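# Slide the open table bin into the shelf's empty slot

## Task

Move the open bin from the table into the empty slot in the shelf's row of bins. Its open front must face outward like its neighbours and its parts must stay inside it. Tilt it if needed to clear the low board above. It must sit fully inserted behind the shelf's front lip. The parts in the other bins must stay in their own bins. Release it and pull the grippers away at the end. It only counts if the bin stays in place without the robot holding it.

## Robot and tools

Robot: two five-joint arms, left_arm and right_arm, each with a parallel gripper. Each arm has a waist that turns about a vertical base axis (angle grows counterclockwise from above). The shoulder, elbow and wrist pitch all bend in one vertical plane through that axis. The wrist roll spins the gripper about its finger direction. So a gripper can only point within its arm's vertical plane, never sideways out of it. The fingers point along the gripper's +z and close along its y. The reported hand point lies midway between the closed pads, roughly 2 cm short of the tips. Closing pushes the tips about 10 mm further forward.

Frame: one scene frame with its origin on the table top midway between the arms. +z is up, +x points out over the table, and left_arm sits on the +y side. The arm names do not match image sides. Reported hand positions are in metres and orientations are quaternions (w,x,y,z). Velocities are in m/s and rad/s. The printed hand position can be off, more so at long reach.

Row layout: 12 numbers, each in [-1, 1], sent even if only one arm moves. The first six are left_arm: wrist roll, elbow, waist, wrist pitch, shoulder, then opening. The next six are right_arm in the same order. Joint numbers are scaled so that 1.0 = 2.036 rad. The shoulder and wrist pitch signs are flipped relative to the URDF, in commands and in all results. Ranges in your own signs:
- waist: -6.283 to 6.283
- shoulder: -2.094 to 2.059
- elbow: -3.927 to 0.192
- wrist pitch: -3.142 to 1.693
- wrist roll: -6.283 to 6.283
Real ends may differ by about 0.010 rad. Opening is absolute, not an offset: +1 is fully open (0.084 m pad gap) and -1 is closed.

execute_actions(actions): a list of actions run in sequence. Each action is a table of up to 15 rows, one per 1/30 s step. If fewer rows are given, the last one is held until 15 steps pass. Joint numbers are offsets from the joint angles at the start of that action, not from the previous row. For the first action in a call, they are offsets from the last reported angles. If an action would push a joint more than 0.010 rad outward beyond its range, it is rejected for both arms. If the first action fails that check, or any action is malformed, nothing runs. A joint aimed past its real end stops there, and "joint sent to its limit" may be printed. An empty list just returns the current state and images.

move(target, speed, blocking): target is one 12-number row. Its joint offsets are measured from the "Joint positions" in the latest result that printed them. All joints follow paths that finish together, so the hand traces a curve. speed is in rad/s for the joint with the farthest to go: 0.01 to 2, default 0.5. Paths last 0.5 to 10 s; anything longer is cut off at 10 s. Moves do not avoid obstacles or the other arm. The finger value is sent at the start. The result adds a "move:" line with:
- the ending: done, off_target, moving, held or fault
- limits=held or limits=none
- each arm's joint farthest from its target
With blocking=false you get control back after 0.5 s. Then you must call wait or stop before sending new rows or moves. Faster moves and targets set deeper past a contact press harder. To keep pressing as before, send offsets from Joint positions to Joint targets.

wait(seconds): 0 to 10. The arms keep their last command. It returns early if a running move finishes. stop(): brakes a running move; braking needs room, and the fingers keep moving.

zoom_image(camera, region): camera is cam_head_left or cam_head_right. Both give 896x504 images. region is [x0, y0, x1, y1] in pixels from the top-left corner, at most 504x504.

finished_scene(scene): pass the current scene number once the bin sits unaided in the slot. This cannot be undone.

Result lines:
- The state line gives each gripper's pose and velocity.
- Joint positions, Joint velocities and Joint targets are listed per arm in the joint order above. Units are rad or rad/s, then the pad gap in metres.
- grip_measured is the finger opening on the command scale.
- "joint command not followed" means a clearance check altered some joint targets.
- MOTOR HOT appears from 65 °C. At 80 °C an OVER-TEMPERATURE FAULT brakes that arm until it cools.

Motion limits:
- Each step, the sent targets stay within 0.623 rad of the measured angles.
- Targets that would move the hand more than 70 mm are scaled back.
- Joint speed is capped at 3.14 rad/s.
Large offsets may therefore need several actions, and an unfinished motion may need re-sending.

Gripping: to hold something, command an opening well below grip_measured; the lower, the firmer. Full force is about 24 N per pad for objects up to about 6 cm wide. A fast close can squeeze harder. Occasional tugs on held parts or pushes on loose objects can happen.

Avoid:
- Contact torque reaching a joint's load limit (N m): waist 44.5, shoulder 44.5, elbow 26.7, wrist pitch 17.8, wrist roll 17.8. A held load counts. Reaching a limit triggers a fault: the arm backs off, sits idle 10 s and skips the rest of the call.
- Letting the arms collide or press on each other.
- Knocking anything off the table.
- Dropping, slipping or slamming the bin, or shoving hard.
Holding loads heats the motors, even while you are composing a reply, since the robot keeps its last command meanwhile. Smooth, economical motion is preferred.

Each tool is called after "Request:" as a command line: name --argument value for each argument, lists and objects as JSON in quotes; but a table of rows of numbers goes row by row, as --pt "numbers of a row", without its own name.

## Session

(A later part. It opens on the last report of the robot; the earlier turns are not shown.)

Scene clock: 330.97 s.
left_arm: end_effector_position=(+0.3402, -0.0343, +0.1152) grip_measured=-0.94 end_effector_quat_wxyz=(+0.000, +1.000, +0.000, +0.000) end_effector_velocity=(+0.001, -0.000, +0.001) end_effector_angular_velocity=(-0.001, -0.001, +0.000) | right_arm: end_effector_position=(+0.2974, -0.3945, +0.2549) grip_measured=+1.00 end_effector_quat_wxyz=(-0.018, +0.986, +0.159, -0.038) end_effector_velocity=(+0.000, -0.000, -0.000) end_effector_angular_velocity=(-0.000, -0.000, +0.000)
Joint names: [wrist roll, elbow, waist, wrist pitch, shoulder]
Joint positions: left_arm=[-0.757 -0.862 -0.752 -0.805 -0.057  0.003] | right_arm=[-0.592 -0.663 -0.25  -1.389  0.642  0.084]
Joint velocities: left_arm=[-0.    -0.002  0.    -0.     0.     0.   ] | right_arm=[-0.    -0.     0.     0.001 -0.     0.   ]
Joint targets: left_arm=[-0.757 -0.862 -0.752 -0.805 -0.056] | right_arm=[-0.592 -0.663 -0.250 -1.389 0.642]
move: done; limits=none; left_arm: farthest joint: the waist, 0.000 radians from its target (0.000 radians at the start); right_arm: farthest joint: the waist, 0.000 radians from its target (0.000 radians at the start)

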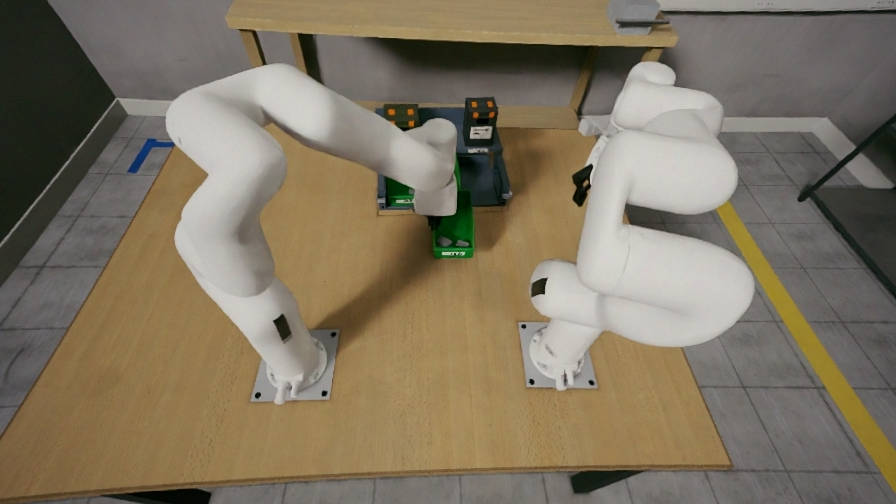

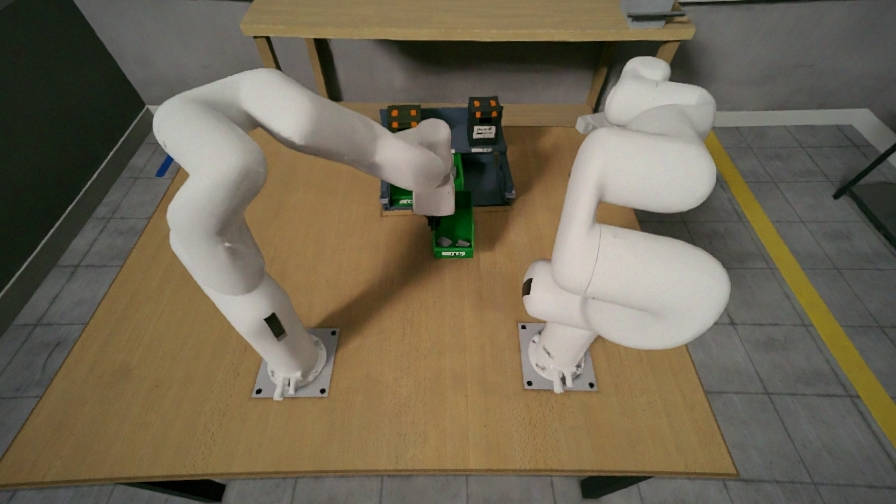

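Request:
move --target '[-0.0800, -0.1953, -0.0506, -0.0513, -0.1440, -1, 0, 0, 0, 0, 0, 1]' --speed 0.35

Request:
zoom_image --camera "cam_head_left" --region '[400, 130, 560, 270]'

Request:
zoom_image --camera "cam_head_right" --region '[400, 130, 560, 270]'

Scene clock: 397.00 s.
left_arm: end_effector_position=(+0.3695, -0.1382, +0.1155) grip_measured=-0.94 end_effector_quat_wxyz=(+0.000, +1.000, +0.030, +0.000) end_effector_velocity=(-0.000, -0.001, -0.000) end_effector_angular_velocity=(+0.000, +0.000, -0.000) | right_arm: end_effector_position=(+0.2974, -0.3945, +0.2549) grip_measured=+1.00 end_effector_quat_wxyz=(-0.018, +0.986, +0.159, -0.038) end_effector_velocity=(-0.000, -0.000, +0.000) end_effector_angular_velocity=(-0.000, -0.001, +0.000)
Joint names: [wrist roll, elbow, waist, wrist pitch, shoulder]
Joint positions: left_arm=[-0.92  -1.259 -0.855 -0.91  -0.349  0.003] | right_arm=[-0.592 -0.663 -0.25  -1.389  0.642  0.084]
Joint velocities: left_arm=[-0.001 -0.002 -0.002 -0.    -0.002  0.   ] | right_arm=[-0.     0.    -0.     0.     0.001  0.   ]
Joint targets: left_arm=[-0.920 -1.260 -0.855 -0.910 -0.350] | right_arm=[-0.592 -0.663 -0.250 -1.389 0.642]
move: done; limits=none; left_arm: farthest joint: the shoulder, 0.001 radians from its target (0.294 radians at the start); right_arm: farthest joint: the waist, 0.000 radians from its target (0.000 radians at the start)

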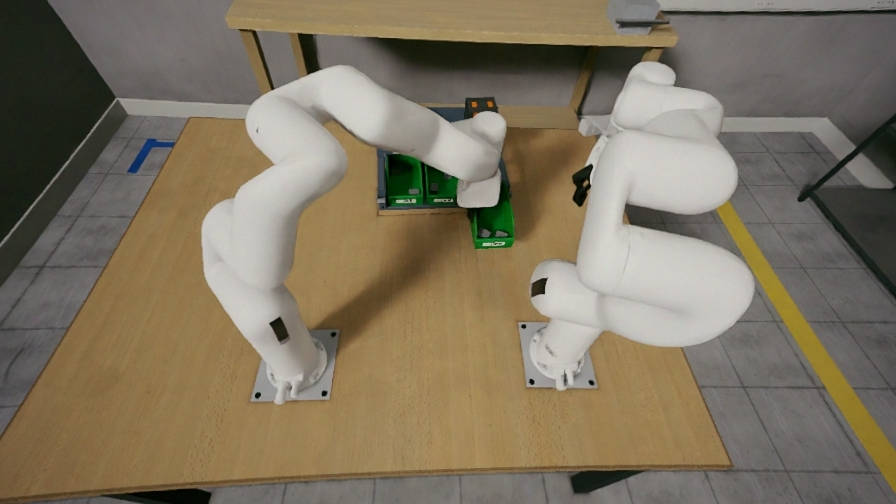

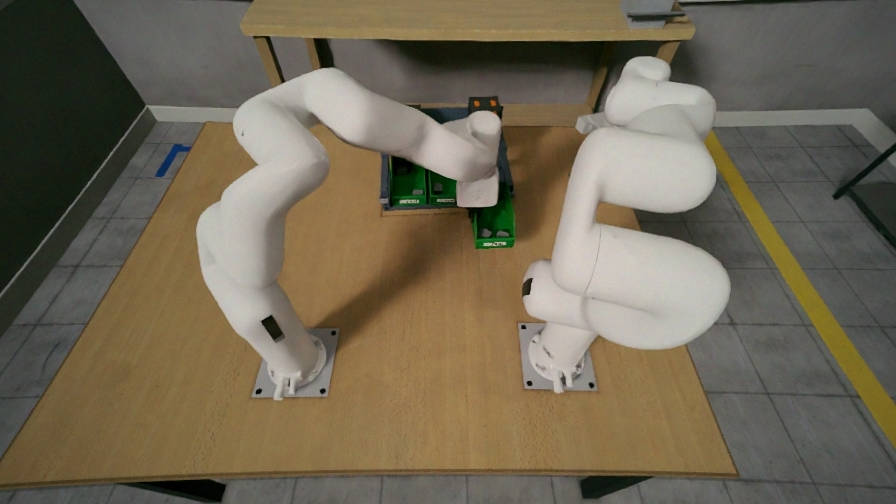

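Region (400, 130, 560, 270) of cam_head_left's 896x504 image, scaled by 3.150, with more detail than that image has; it fills the top 441 rows of this view, and the rest is white.

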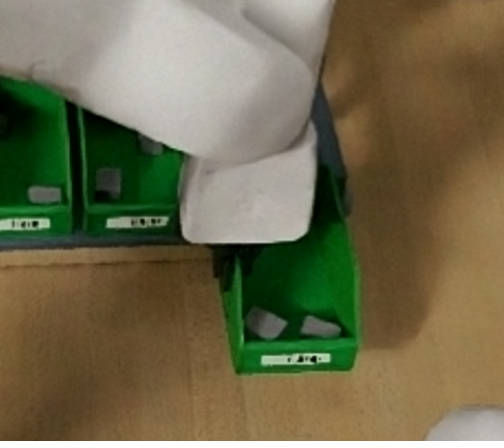

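Region (400, 130, 560, 270) of cam_head_right's 896x504 image, scaled by 3.150, with more detail than that image has; it fills the top 441 rows of this view, and the rest is white.

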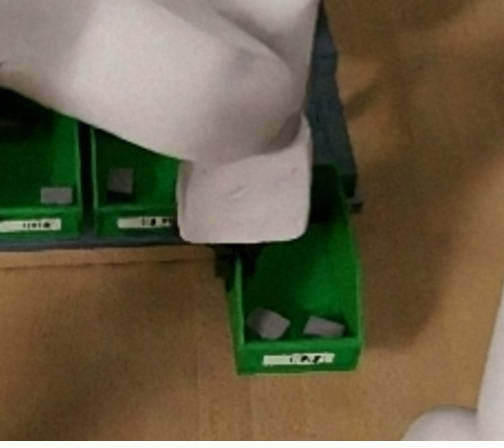

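Request:
move --target '[0.0405, -0.0871, 0.0404, -0.0191, -0.0681, -1, 0, 0, 0, 0, 0, 1]' --speed 0.12

Request:
zoom_image --camera "cam_head_left" --region '[400, 130, 560, 270]'

Request:
zoom_image --camera "cam_head_right" --region '[400, 130, 560, 270]'

Scene clock: 425.87 s.
left_arm: end_effector_position=(+0.4293, -0.1348, +0.1052) grip_measured=-0.94 end_effector_quat_wxyz=(+0.000, +1.000, +0.030, +0.000) end_effector_velocity=(+0.001, +0.001, -0.001) end_effector_angular_velocity=(+0.001, +0.001, +0.000) | right_arm: end_effector_position=(+0.2974, -0.3945, +0.2549) grip_measured=+1.00 end_effector_quat_wxyz=(-0.018, +0.986, +0.159, -0.038) end_effector_velocity=(+0.000, -0.000, +0.000) end_effector_angular_velocity=(+0.000, +0.000, -0.000)
Joint names: [wrist roll, elbow, waist, wrist pitch, shoulder]
Joint positions: left_arm=[-0.837 -1.437 -0.772 -0.949 -0.488  0.003] | right_arm=[-0.592 -0.663 -0.25  -1.389  0.642  0.084]
Joint velocities: left_arm=[ 0.002  0.     0.002  0.    -0.002  0.   ] | right_arm=[ 0.    -0.    -0.    -0.    -0.001  0.   ]
Joint targets: left_arm=[-0.837 -1.437 -0.772 -0.949 -0.488] | right_arm=[-0.592 -0.663 -0.250 -1.389 0.642]
move: done; limits=none; left_arm: farthest joint: the waist, 0.000 radians from its target (0.082 radians at the start); right_arm: farthest joint: the waist, 0.000 radians from its target (0.000 radians at the start)

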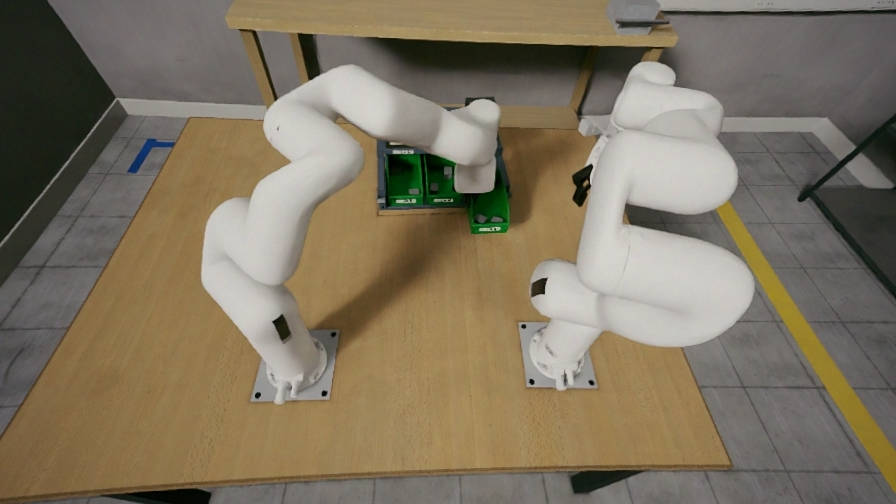

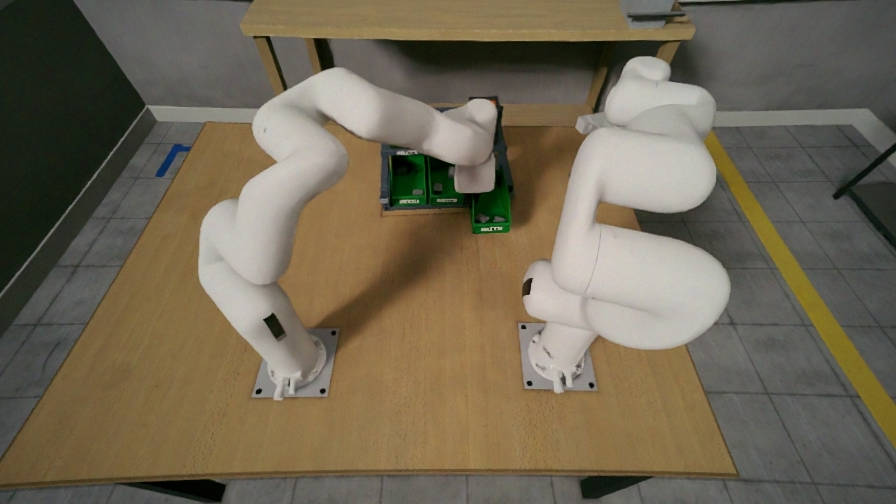

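Region (400, 130, 560, 270) of cam_head_left's 896x504 image, scaled by 3.150, with more detail than that image has; it fills the top 441 rows of this view, and the rest is white.

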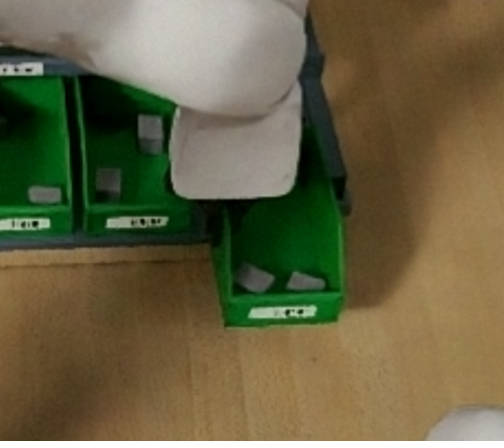

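Region (400, 130, 560, 270) of cam_head_right's 896x504 image, scaled by 3.150, with more detail than that image has; it fills the top 441 rows of this view, and the rest is white.

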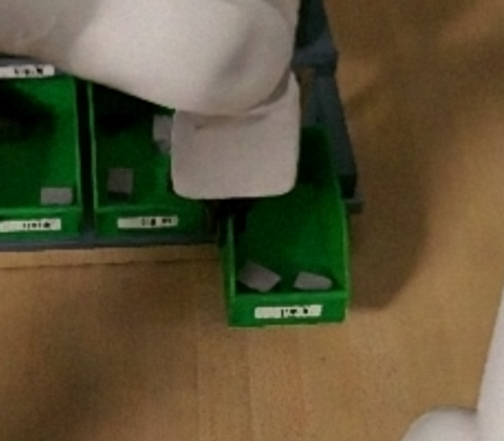

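Request:
move --target '[0.0209, -0.0631, 0.0208, -0.0232, -0.0399, -1, 0, 0, 0, 0, 0, 1]' --speed 0.12

Request:
zoom_image --camera "cam_head_left" --region '[420, 130, 540, 240]'

Request:
zoom_image --camera "cam_head_right" --region '[420, 130, 540, 240]'

Scene clock: 454.83 s.
left_arm: end_effector_position=(+0.4637, -0.1330, +0.1052) grip_measured=-0.94 end_effector_quat_wxyz=(+0.000, +1.000, +0.030, +0.000) end_effector_velocity=(+0.000, +0.000, +0.000) end_effector_angular_velocity=(-0.000, -0.000, +0.001) | right_arm: end_effector_position=(+0.2974, -0.3945, +0.2549) grip_measured=+1.00 end_effector_quat_wxyz=(-0.018, +0.986, +0.159, -0.038) end_effector_velocity=(+0.000, -0.000, +0.000) end_effector_angular_velocity=(-0.000, -0.001, +0.000)
Joint names: [wrist roll, elbow, waist, wrist pitch, shoulder]
Joint positions: left_arm=[-0.795 -1.565 -0.73  -0.996 -0.569  0.003] | right_arm=[-0.592 -0.663 -0.25  -1.389  0.642  0.084]
Joint velocities: left_arm=[-0.    -0.001  0.001 -0.001 -0.    -0.   ] | right_arm=[-0.     0.     0.     0.     0.001 -0.   ]
Joint targets: left_arm=[-0.795 -1.565 -0.730 -0.996 -0.569] | right_arm=[-0.592 -0.663 -0.250 -1.389 0.642]
move: done; limits=none; left_arm: farthest joint: the waist, 0.001 radians from its target (0.043 radians at the start); right_arm: farthest joint: the waist, 0.000 radians from its target (0.000 radians at the start)

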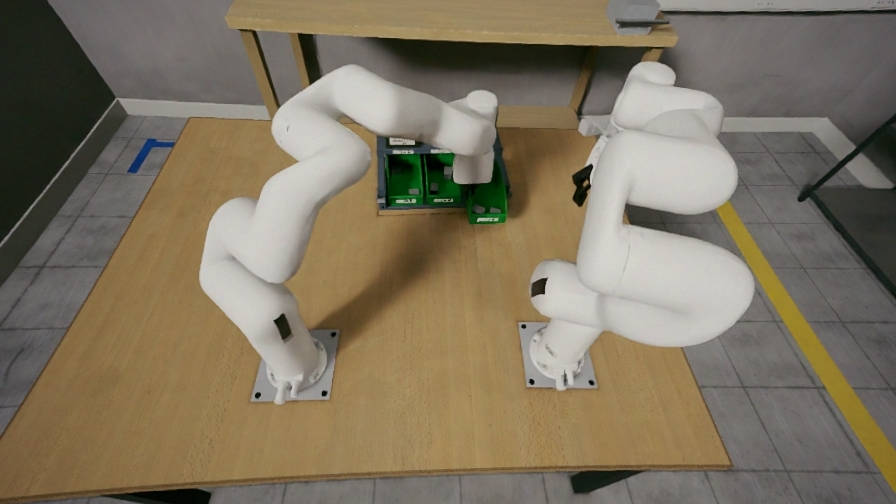

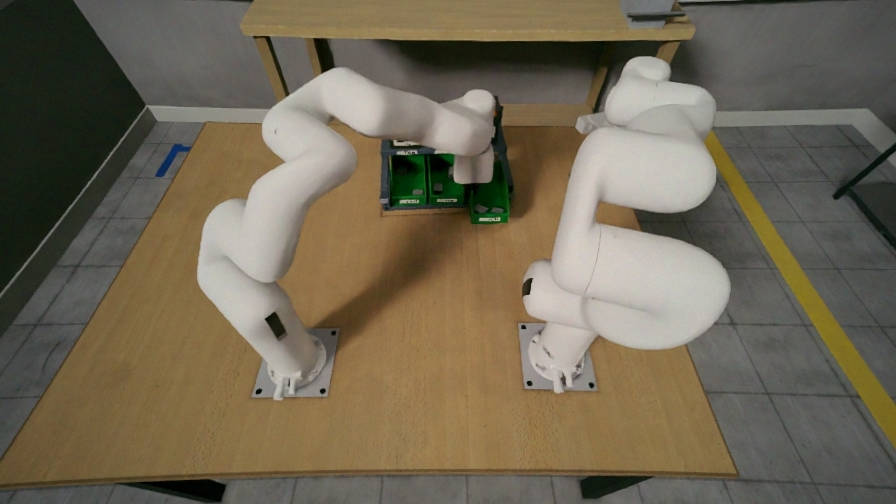

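Region (420, 130, 540, 240) of cam_head_left's 896x504 image, scaled by 4.200, with more detail than that image has; it fills the top 462 rows of this view, and the rest is white.

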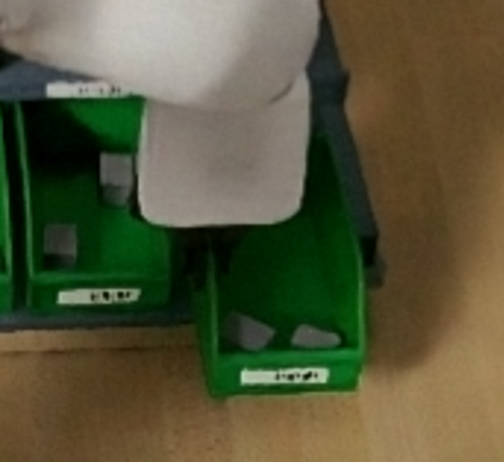

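Region (420, 130, 540, 240) of cam_head_right's 896x504 image, scaled by 4.200, with more detail than that image has; it fills the top 462 rows of this view, and the rest is white.

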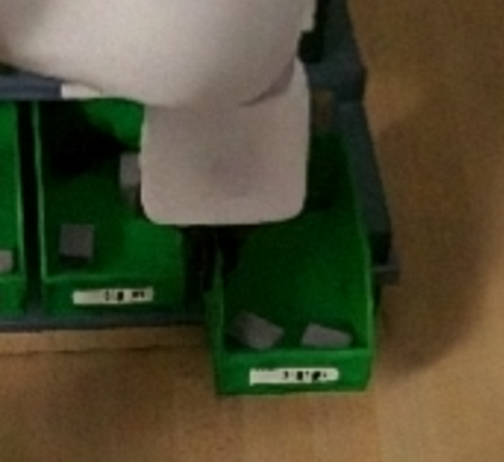

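Request:
move --target '[0.0171, -0.0587, 0.0170, -0.0153, -0.0434, -1, 0, 0, 0, 0, 0, 1]' --speed 0.1

Request:
zoom_image --camera "cam_head_left" --region '[420, 130, 540, 240]'

Request:
zoom_image --camera "cam_head_right" --region '[420, 130, 540, 240]'

Scene clock: 468.77 s.
left_arm: end_effector_position=(+0.4938, -0.1311, +0.0973) grip_measured=-0.94 end_effector_quat_wxyz=(+0.000, +1.000, +0.030, +0.000) end_effector_velocity=(+0.000, -0.000, +0.000) end_effector_angular_velocity=(-0.001, -0.001, +0.000) | right_arm: end_effector_position=(+0.2974, -0.3945, +0.2549) grip_measured=+1.00 end_effector_quat_wxyz=(-0.018, +0.986, +0.159, -0.038) end_effector_velocity=(-0.000, +0.000, -0.000) end_effector_angular_velocity=(+0.000, +0.001, -0.000)
Joint names: [wrist roll, elbow, waist, wrist pitch, shoulder]
Joint positions: left_arm=[-0.76  -1.684 -0.696 -1.027 -0.657  0.003] | right_arm=[-0.592 -0.663 -0.25  -1.389  0.642  0.084]
Joint velocities: left_arm=[-0.    -0.002 -0.    -0.001 -0.001 -0.   ] | right_arm=[ 0.    -0.     0.    -0.001 -0.    -0.   ]
Joint targets: left_arm=[-0.760 -1.684 -0.696 -1.027 -0.657] | right_arm=[-0.592 -0.663 -0.250 -1.389 0.642]
move: done; limits=none; left_arm: farthest joint: the waist, 0.000 radians from its target (0.035 radians at the start); right_arm: farthest joint: the waist, 0.000 radians from its target (0.000 radians at the start)

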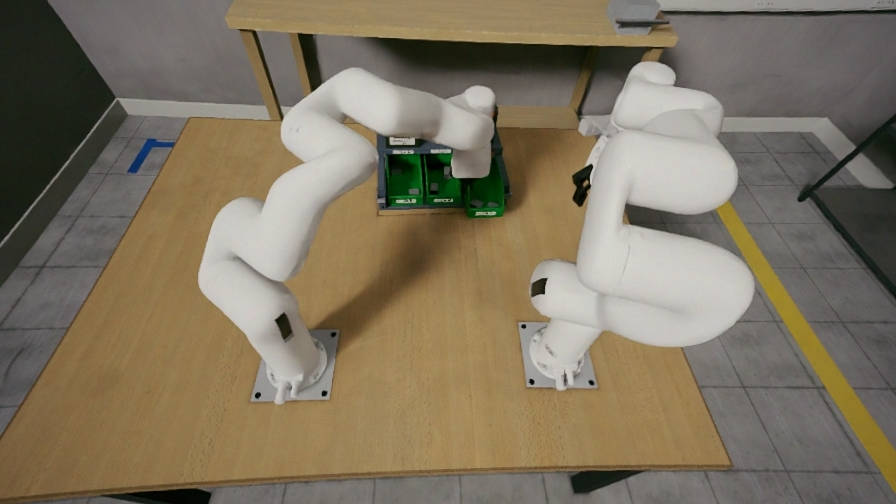

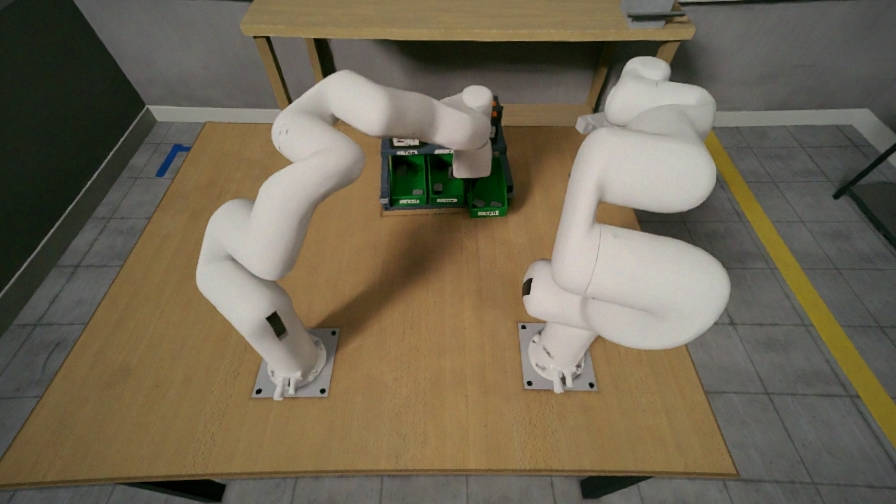

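Region (420, 130, 540, 240) of cam_head_left's 896x504 image, scaled by 4.200, with more detail than that image has; it fills the top 462 rows of this view, and the rest is white.

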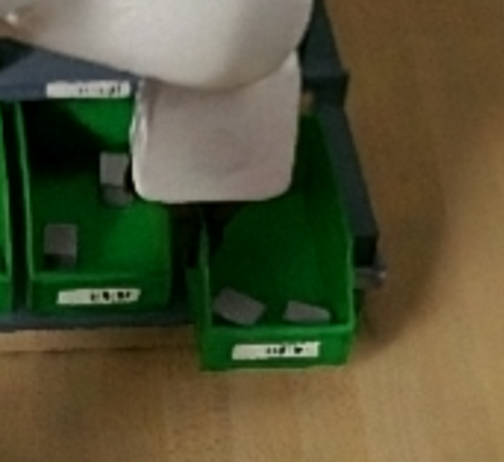

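Region (420, 130, 540, 240) of cam_head_right's 896x504 image, scaled by 4.200, with more detail than that image has; it fills the top 462 rows of this view, and the rest is white.

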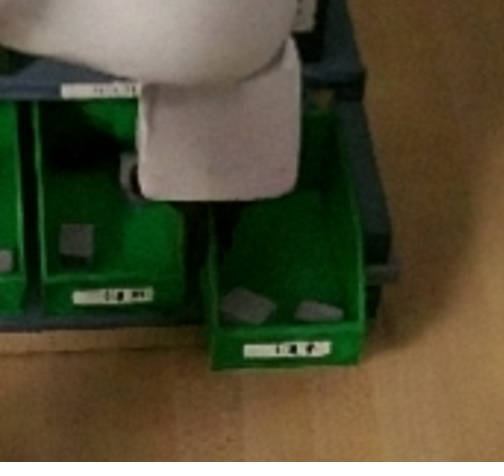

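Request:
move --target '[0.00535, -0.0192, 0.00535, -0.0005, -0.0187, -1, 0, 0, 0, 0, 0, 1]' --speed 0.05

Request:
zoom_image --camera "cam_head_left" --region '[420, 130, 540, 240]'

Request:
zoom_image --camera "cam_head_right" --region '[420, 130, 540, 240]'

Scene clock: 482.83 s.
left_arm: end_effector_position=(+0.5038, -0.1306, +0.0893) grip_measured=-0.94 end_effector_quat_wxyz=(+0.000, +1.000, +0.030, +0.000) end_effector_velocity=(+0.001, -0.001, +0.002) end_effector_angular_velocity=(-0.003, -0.003, -0.001) | right_arm: end_effector_position=(+0.2974, -0.3945, +0.2549) grip_measured=+1.00 end_effector_quat_wxyz=(-0.018, +0.986, +0.159, -0.038) end_effector_velocity=(+0.000, -0.000, +0.000) end_effector_angular_velocity=(-0.000, -0.001, +0.001)
Joint names: [wrist roll, elbow, waist, wrist pitch, shoulder]
Joint positions: left_arm=[-0.749 -1.723 -0.685 -1.028 -0.695  0.003] | right_arm=[-0.592 -0.663 -0.25  -1.389  0.642  0.084]
Joint velocities: left_arm=[ 0.001 -0.003  0.     0.     0.001 -0.   ] | right_arm=[-0.    -0.001  0.     0.001  0.     0.   ]
Joint targets: left_arm=[-0.749 -1.723 -0.685 -1.028 -0.695] | right_arm=[-0.592 -0.663 -0.250 -1.389 0.642]
move: done; limits=none; left_arm: farthest joint: the waist, 0.000 radians from its target (0.011 radians at the start); right_arm: farthest joint: the waist, 0.000 radians from its target (0.000 radians at the start)

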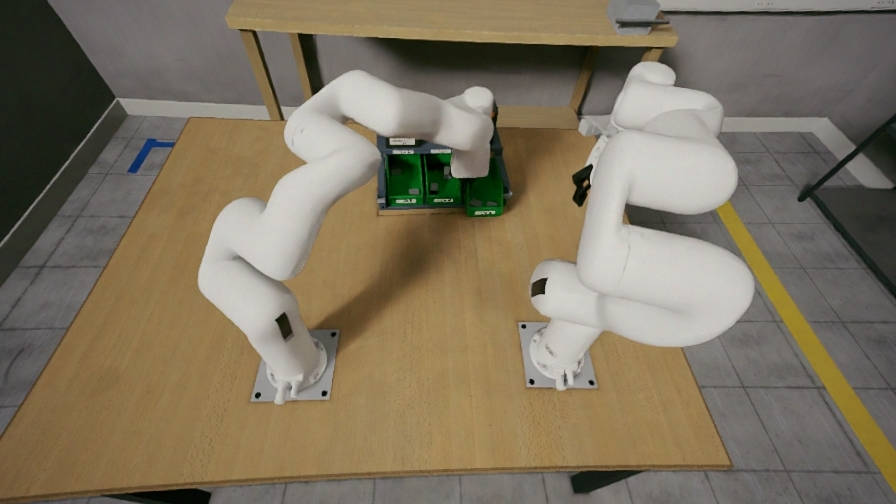

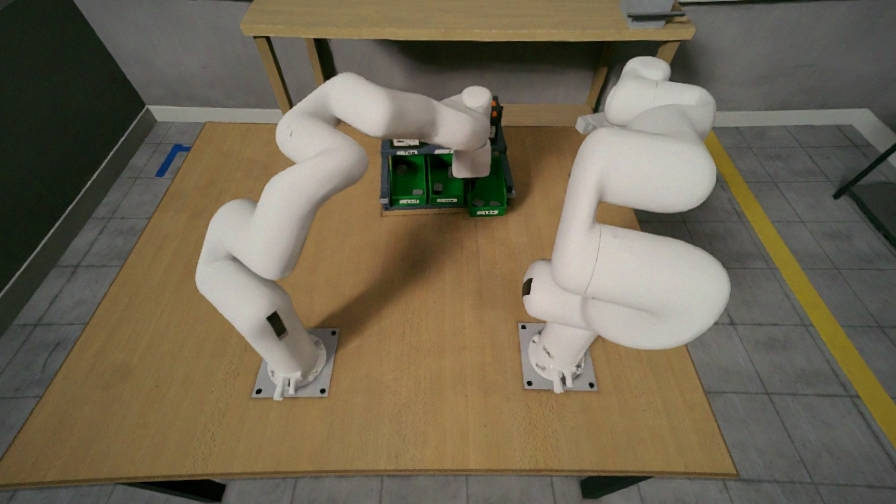

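Region (420, 130, 540, 240) of cam_head_left's 896x504 image, scaled by 4.200, with more detail than that image has; it fills the top 462 rows of this view, and the rest is white.

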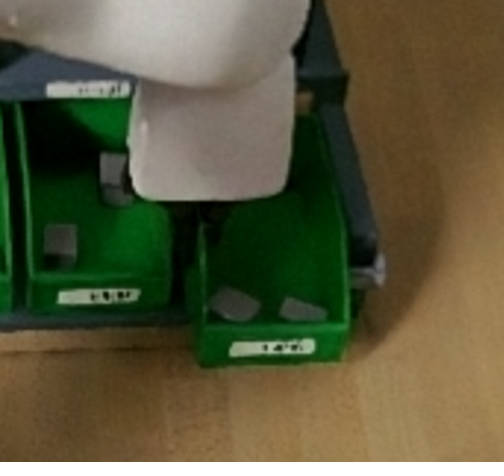

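Region (420, 130, 540, 240) of cam_head_right's 896x504 image, scaled by 4.200, with more detail than that image has; it fills the top 462 rows of this view, and the rest is white.

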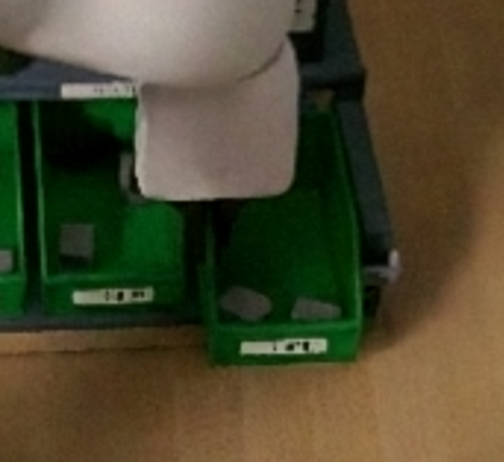

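Request:
move --target '[0, 0.0020, 0, 0.00522, -0.00321, -1, 0, 0, 0, 0, 0, 1]' --speed 0.02

Request:
zoom_image --camera "cam_head_left" --region '[420, 130, 540, 240]'

Scene clock: 493.50 s.
left_arm: end_effector_position=(+0.5038, -0.1306, +0.0843) grip_measured=-0.94 end_effector_quat_wxyz=(+0.000, +1.000, +0.030, +0.000) end_effector_velocity=(+0.002, -0.001, +0.002) end_effector_angular_velocity=(-0.004, -0.005, +0.001) | right_arm: end_effector_position=(+0.2974, -0.3945, +0.2549) grip_measured=+1.00 end_effector_quat_wxyz=(-0.018, +0.986, +0.159, -0.038) end_effector_velocity=(+0.000, -0.000, +0.000) end_effector_angular_velocity=(-0.000, -0.001, +0.000)
Joint names: [wrist roll, elbow, waist, wrist pitch, shoulder]
Joint positions: left_arm=[-0.749 -1.719 -0.685 -1.018 -0.702  0.003] | right_arm=[-0.592 -0.663 -0.25  -1.389  0.642  0.084]
Joint velocities: left_arm=[-0.    -0.003  0.     0.002  0.002  0.   ] | right_arm=[-0. -0. -0. -0.  0.  0.]
Joint targets: left_arm=[-0.749 -1.719 -0.685 -1.017 -0.702] | right_arm=[-0.592 -0.663 -0.250 -1.389 0.642]
move: done; limits=none; left_arm: farthest joint: the waist, 0.000 radians from its target (0.000 radians at the start); right_arm: farthest joint: the waist, 0.000 radians from its target (0.000 radians at the start)

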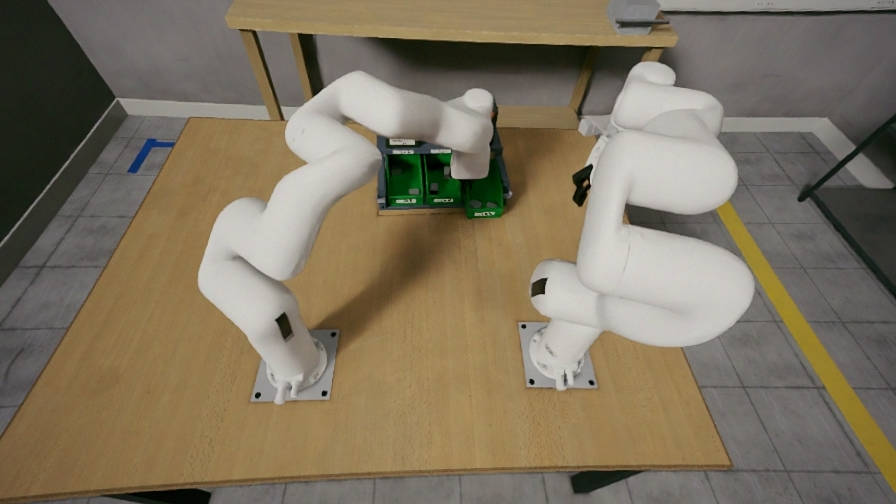

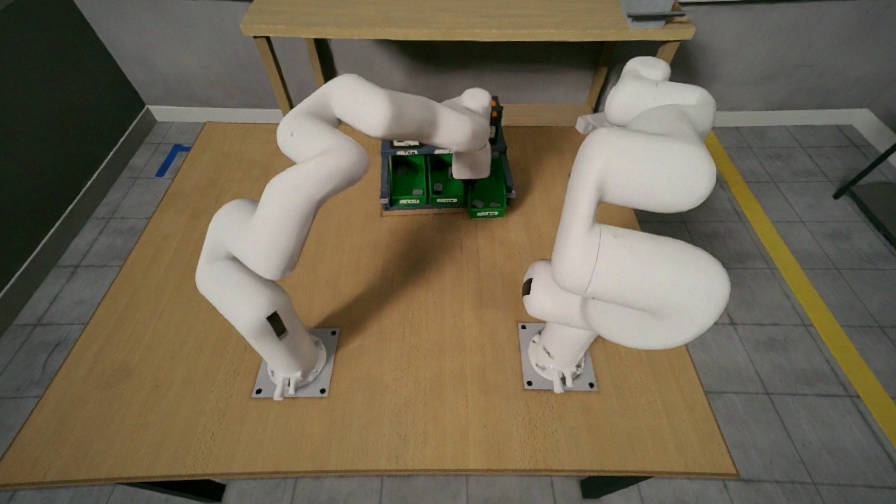

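Region (420, 130, 540, 240) of cam_head_left's 896x504 image, scaled by 4.200, with more detail than that image has; it fills the top 462 rows of this view, and the rest is white.

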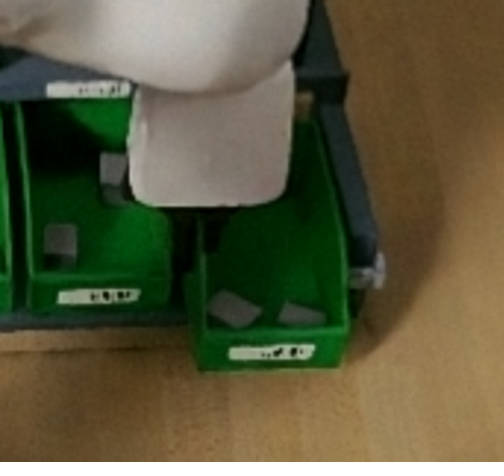

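Request:
execute_actions --actions '[]'

Scene clock: 514.67 s.
left_arm: end_effector_position=(+0.5038, -0.1306, +0.0843) grip_measured=-0.94 end_effector_quat_wxyz=(+0.000, +1.000, +0.030, +0.000) end_effector_velocity=(+0.001, -0.000, +0.001) end_effector_angular_velocity=(-0.002, -0.002, +0.000) | right_arm: end_effector_position=(+0.2974, -0.3945, +0.2549) grip_measured=+1.00 end_effector_quat_wxyz=(-0.018, +0.986, +0.159, -0.038) end_effector_velocity=(+0.000, -0.000, +0.000) end_effector_angular_velocity=(-0.000, -0.001, +0.000)
Joint names: [wrist roll, elbow, waist, wrist pitch, shoulder]
Joint positions: left_arm=[-0.749 -1.719 -0.685 -1.017 -0.702  0.003] | right_arm=[-0.592 -0.663 -0.25  -1.389  0.642  0.084]
Joint velocities: left_arm=[ 0.    -0.001  0.001  0.     0.002 -0.   ] | right_arm=[-0.     0.    -0.     0.001  0.     0.   ]
Joint targets: left_arm=[-0.749 -1.719 -0.685 -1.017 -0.702] | right_arm=[-0.592 -0.663 -0.250 -1.389 0.642]

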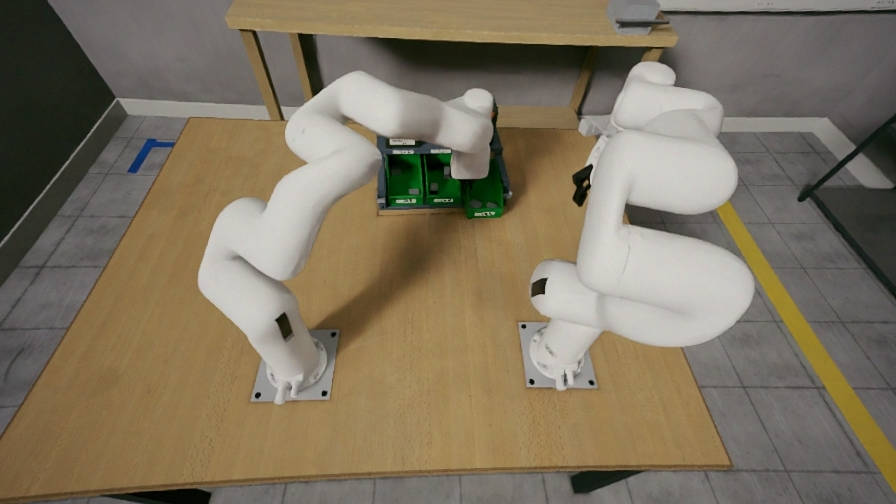

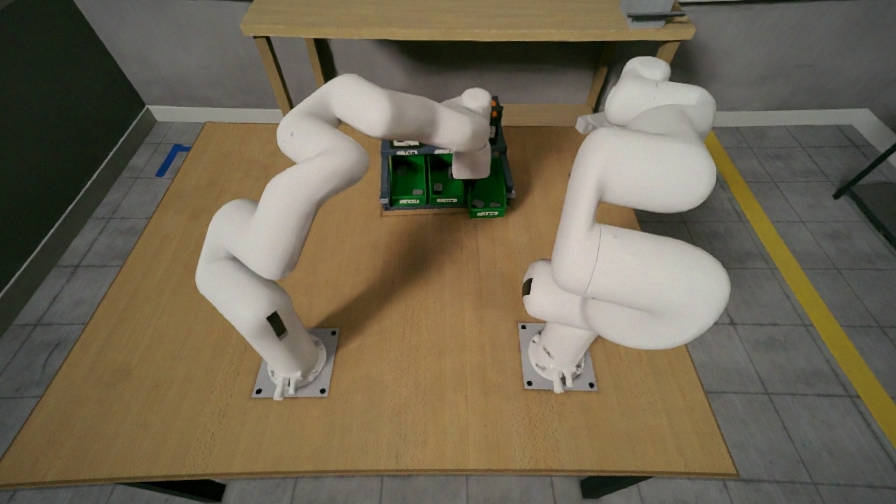

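Request:
zoom_image --camera "cam_head_right" --region '[370, 130, 530, 230]'

Request:
zoom_image --camera "cam_head_left" --region '[370, 130, 530, 230]'

Region (370, 130, 530, 230) of cam_head_right's 896x504 image, scaled by 3.150, with more detail than that image has; it fills the top 315 rows of this view, and the rest is white.

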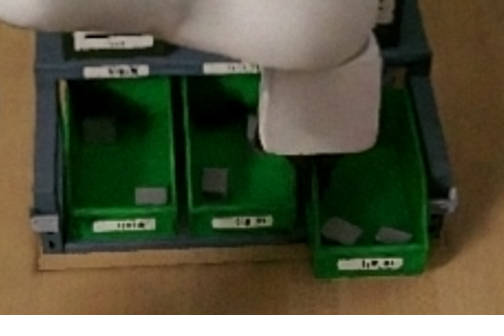

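Region (370, 130, 530, 230) of cam_head_left's 896x504 image, scaled by 3.150, with more detail than that image has; it fills the top 315 rows of this view, and the rest is white.

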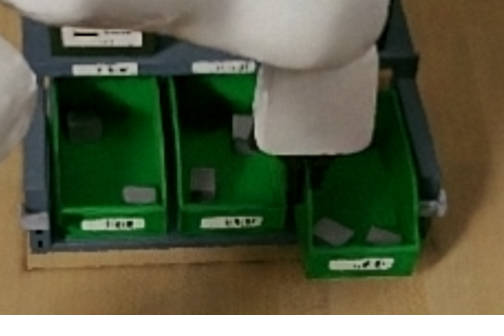

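Request:
move --target '[0, 0.0012, 0, 0.00313, -0.00193, -1, 0, 0, 0, 0, 0, 1]' --speed 0.02

Request:
zoom_image --camera "cam_head_left" --region '[370, 130, 530, 230]'

Scene clock: 519.77 s.
left_arm: end_effector_position=(+0.5038, -0.1306, +0.0813) grip_measured=-0.94 end_effector_quat_wxyz=(+0.000, +1.000, +0.030, +0.000) end_effector_velocity=(+0.001, -0.001, +0.001) end_effector_angular_velocity=(-0.003, -0.003, -0.002) | right_arm: end_effector_position=(+0.2974, -0.3945, +0.2549) grip_measured=+1.00 end_effector_quat_wxyz=(-0.018, +0.986, +0.159, -0.038) end_effector_velocity=(+0.000, +0.000, +0.000) end_effector_angular_velocity=(-0.000, -0.001, -0.000)
Joint names: [wrist roll, elbow, waist, wrist pitch, shoulder]
Joint positions: left_arm=[-0.749 -1.717 -0.685 -1.011 -0.705  0.003] | right_arm=[-0.592 -0.663 -0.25  -1.389  0.642  0.084]
Joint velocities: left_arm=[ 0.002 -0.002 -0.     0.001  0.001  0.   ] | right_arm=[ 0.001 -0.     0.    -0.     0.001  0.   ]
Joint targets: left_arm=[-0.749 -1.717 -0.685 -1.011 -0.705] | right_arm=[-0.592 -0.663 -0.250 -1.389 0.642]
move: done; limits=none; left_arm: farthest joint: the waist, 0.000 radians from its target (0.000 radians at the start); right_arm: farthest joint: the waist, 0.000 radians from its target (0.000 radians at the start)

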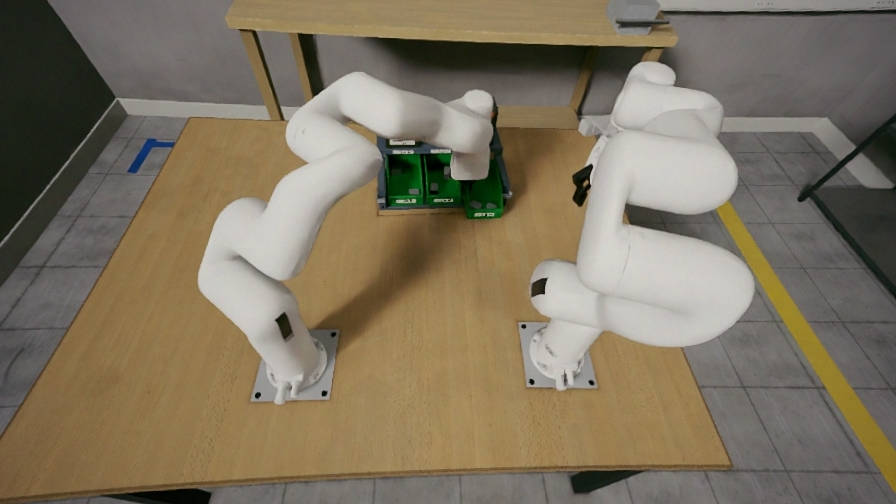

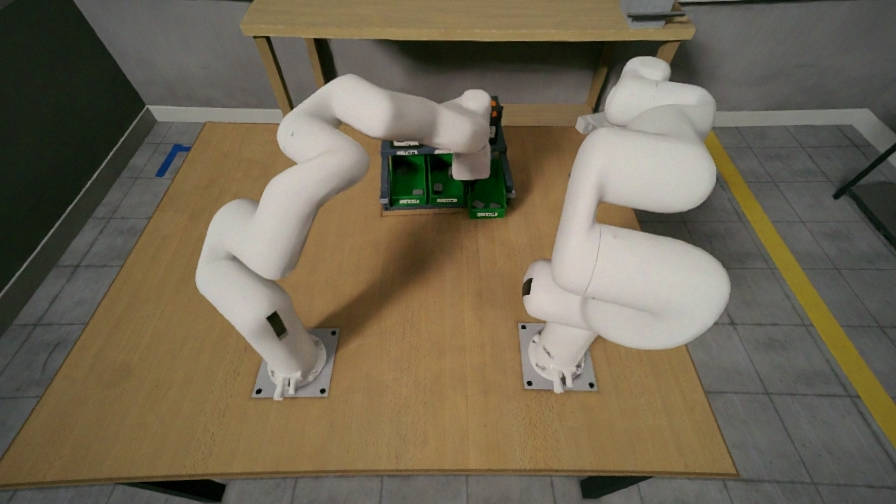

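Region (370, 130, 530, 230) of cam_head_left's 896x504 image, scaled by 3.150, with more detail than that image has; it fills the top 315 rows of this view, and the rest is white.

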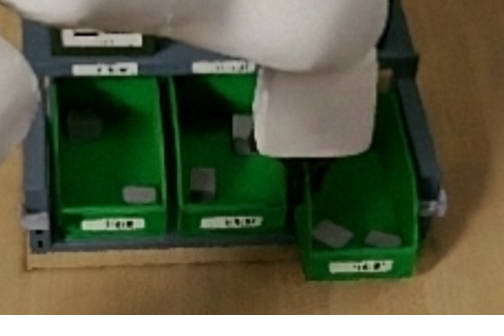

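Request:
move --target '[0, 0.0012, 0, 0.00313, -0.00193, -1, 0, 0, 0, 0, 0, 1]' --speed 0.02

Request:
zoom_image --camera "cam_head_left" --region '[370, 130, 530, 230]'

Scene clock: 522.97 s.
left_arm: end_effector_position=(+0.5037, -0.1305, +0.0783) grip_measured=-0.94 end_effector_quat_wxyz=(+0.000, +1.000, +0.030, +0.000) end_effector_velocity=(-0.000, -0.001, +0.000) end_effector_angular_velocity=(-0.001, -0.001, -0.001) | right_arm: end_effector_position=(+0.2974, -0.3945, +0.2549) grip_measured=+1.00 end_effector_quat_wxyz=(-0.018, +0.986, +0.159, -0.038) end_effector_velocity=(+0.000, +0.000, -0.000) end_effector_angular_velocity=(-0.000, +0.000, -0.000)
Joint names: [wrist roll, elbow, waist, wrist pitch, shoulder]
Joint positions: left_arm=[-0.749 -1.714 -0.685 -1.005 -0.709  0.003] | right_arm=[-0.592 -0.663 -0.25  -1.389  0.642  0.084]
Joint velocities: left_arm=[ 0.    -0.001 -0.001  0.001 -0.    -0.   ] | right_arm=[ 0.  0.  0.  0. -0.  0.]
Joint targets: left_arm=[-0.749 -1.714 -0.685 -1.005 -0.709] | right_arm=[-0.592 -0.663 -0.250 -1.389 0.642]
move: done; limits=none; left_arm: farthest joint: the waist, 0.000 radians from its target (0.000 radians at the start); right_arm: farthest joint: the waist, 0.000 radians from its target (0.000 radians at the start)

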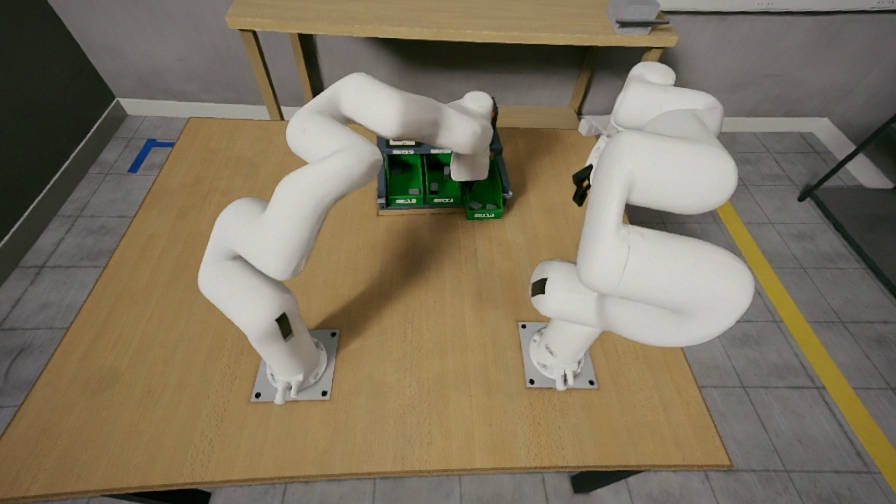

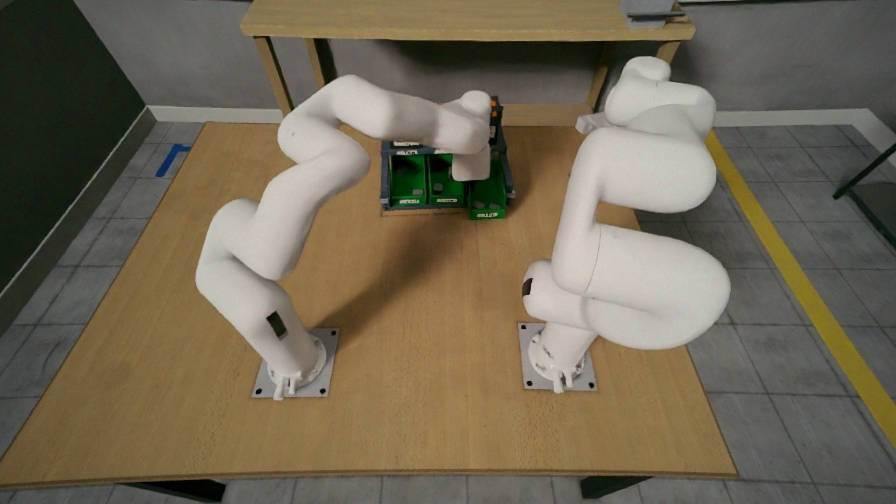

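Region (370, 130, 530, 230) of cam_head_left's 896x504 image, scaled by 3.150, with more detail than that image has; it fills the top 315 rows of this view, and the rest is white.

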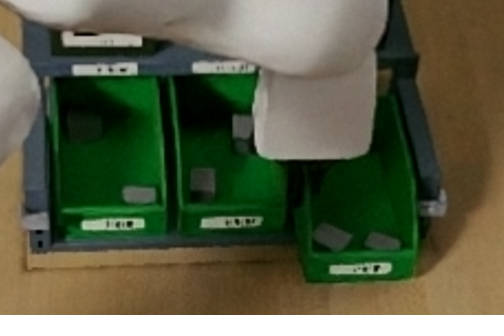

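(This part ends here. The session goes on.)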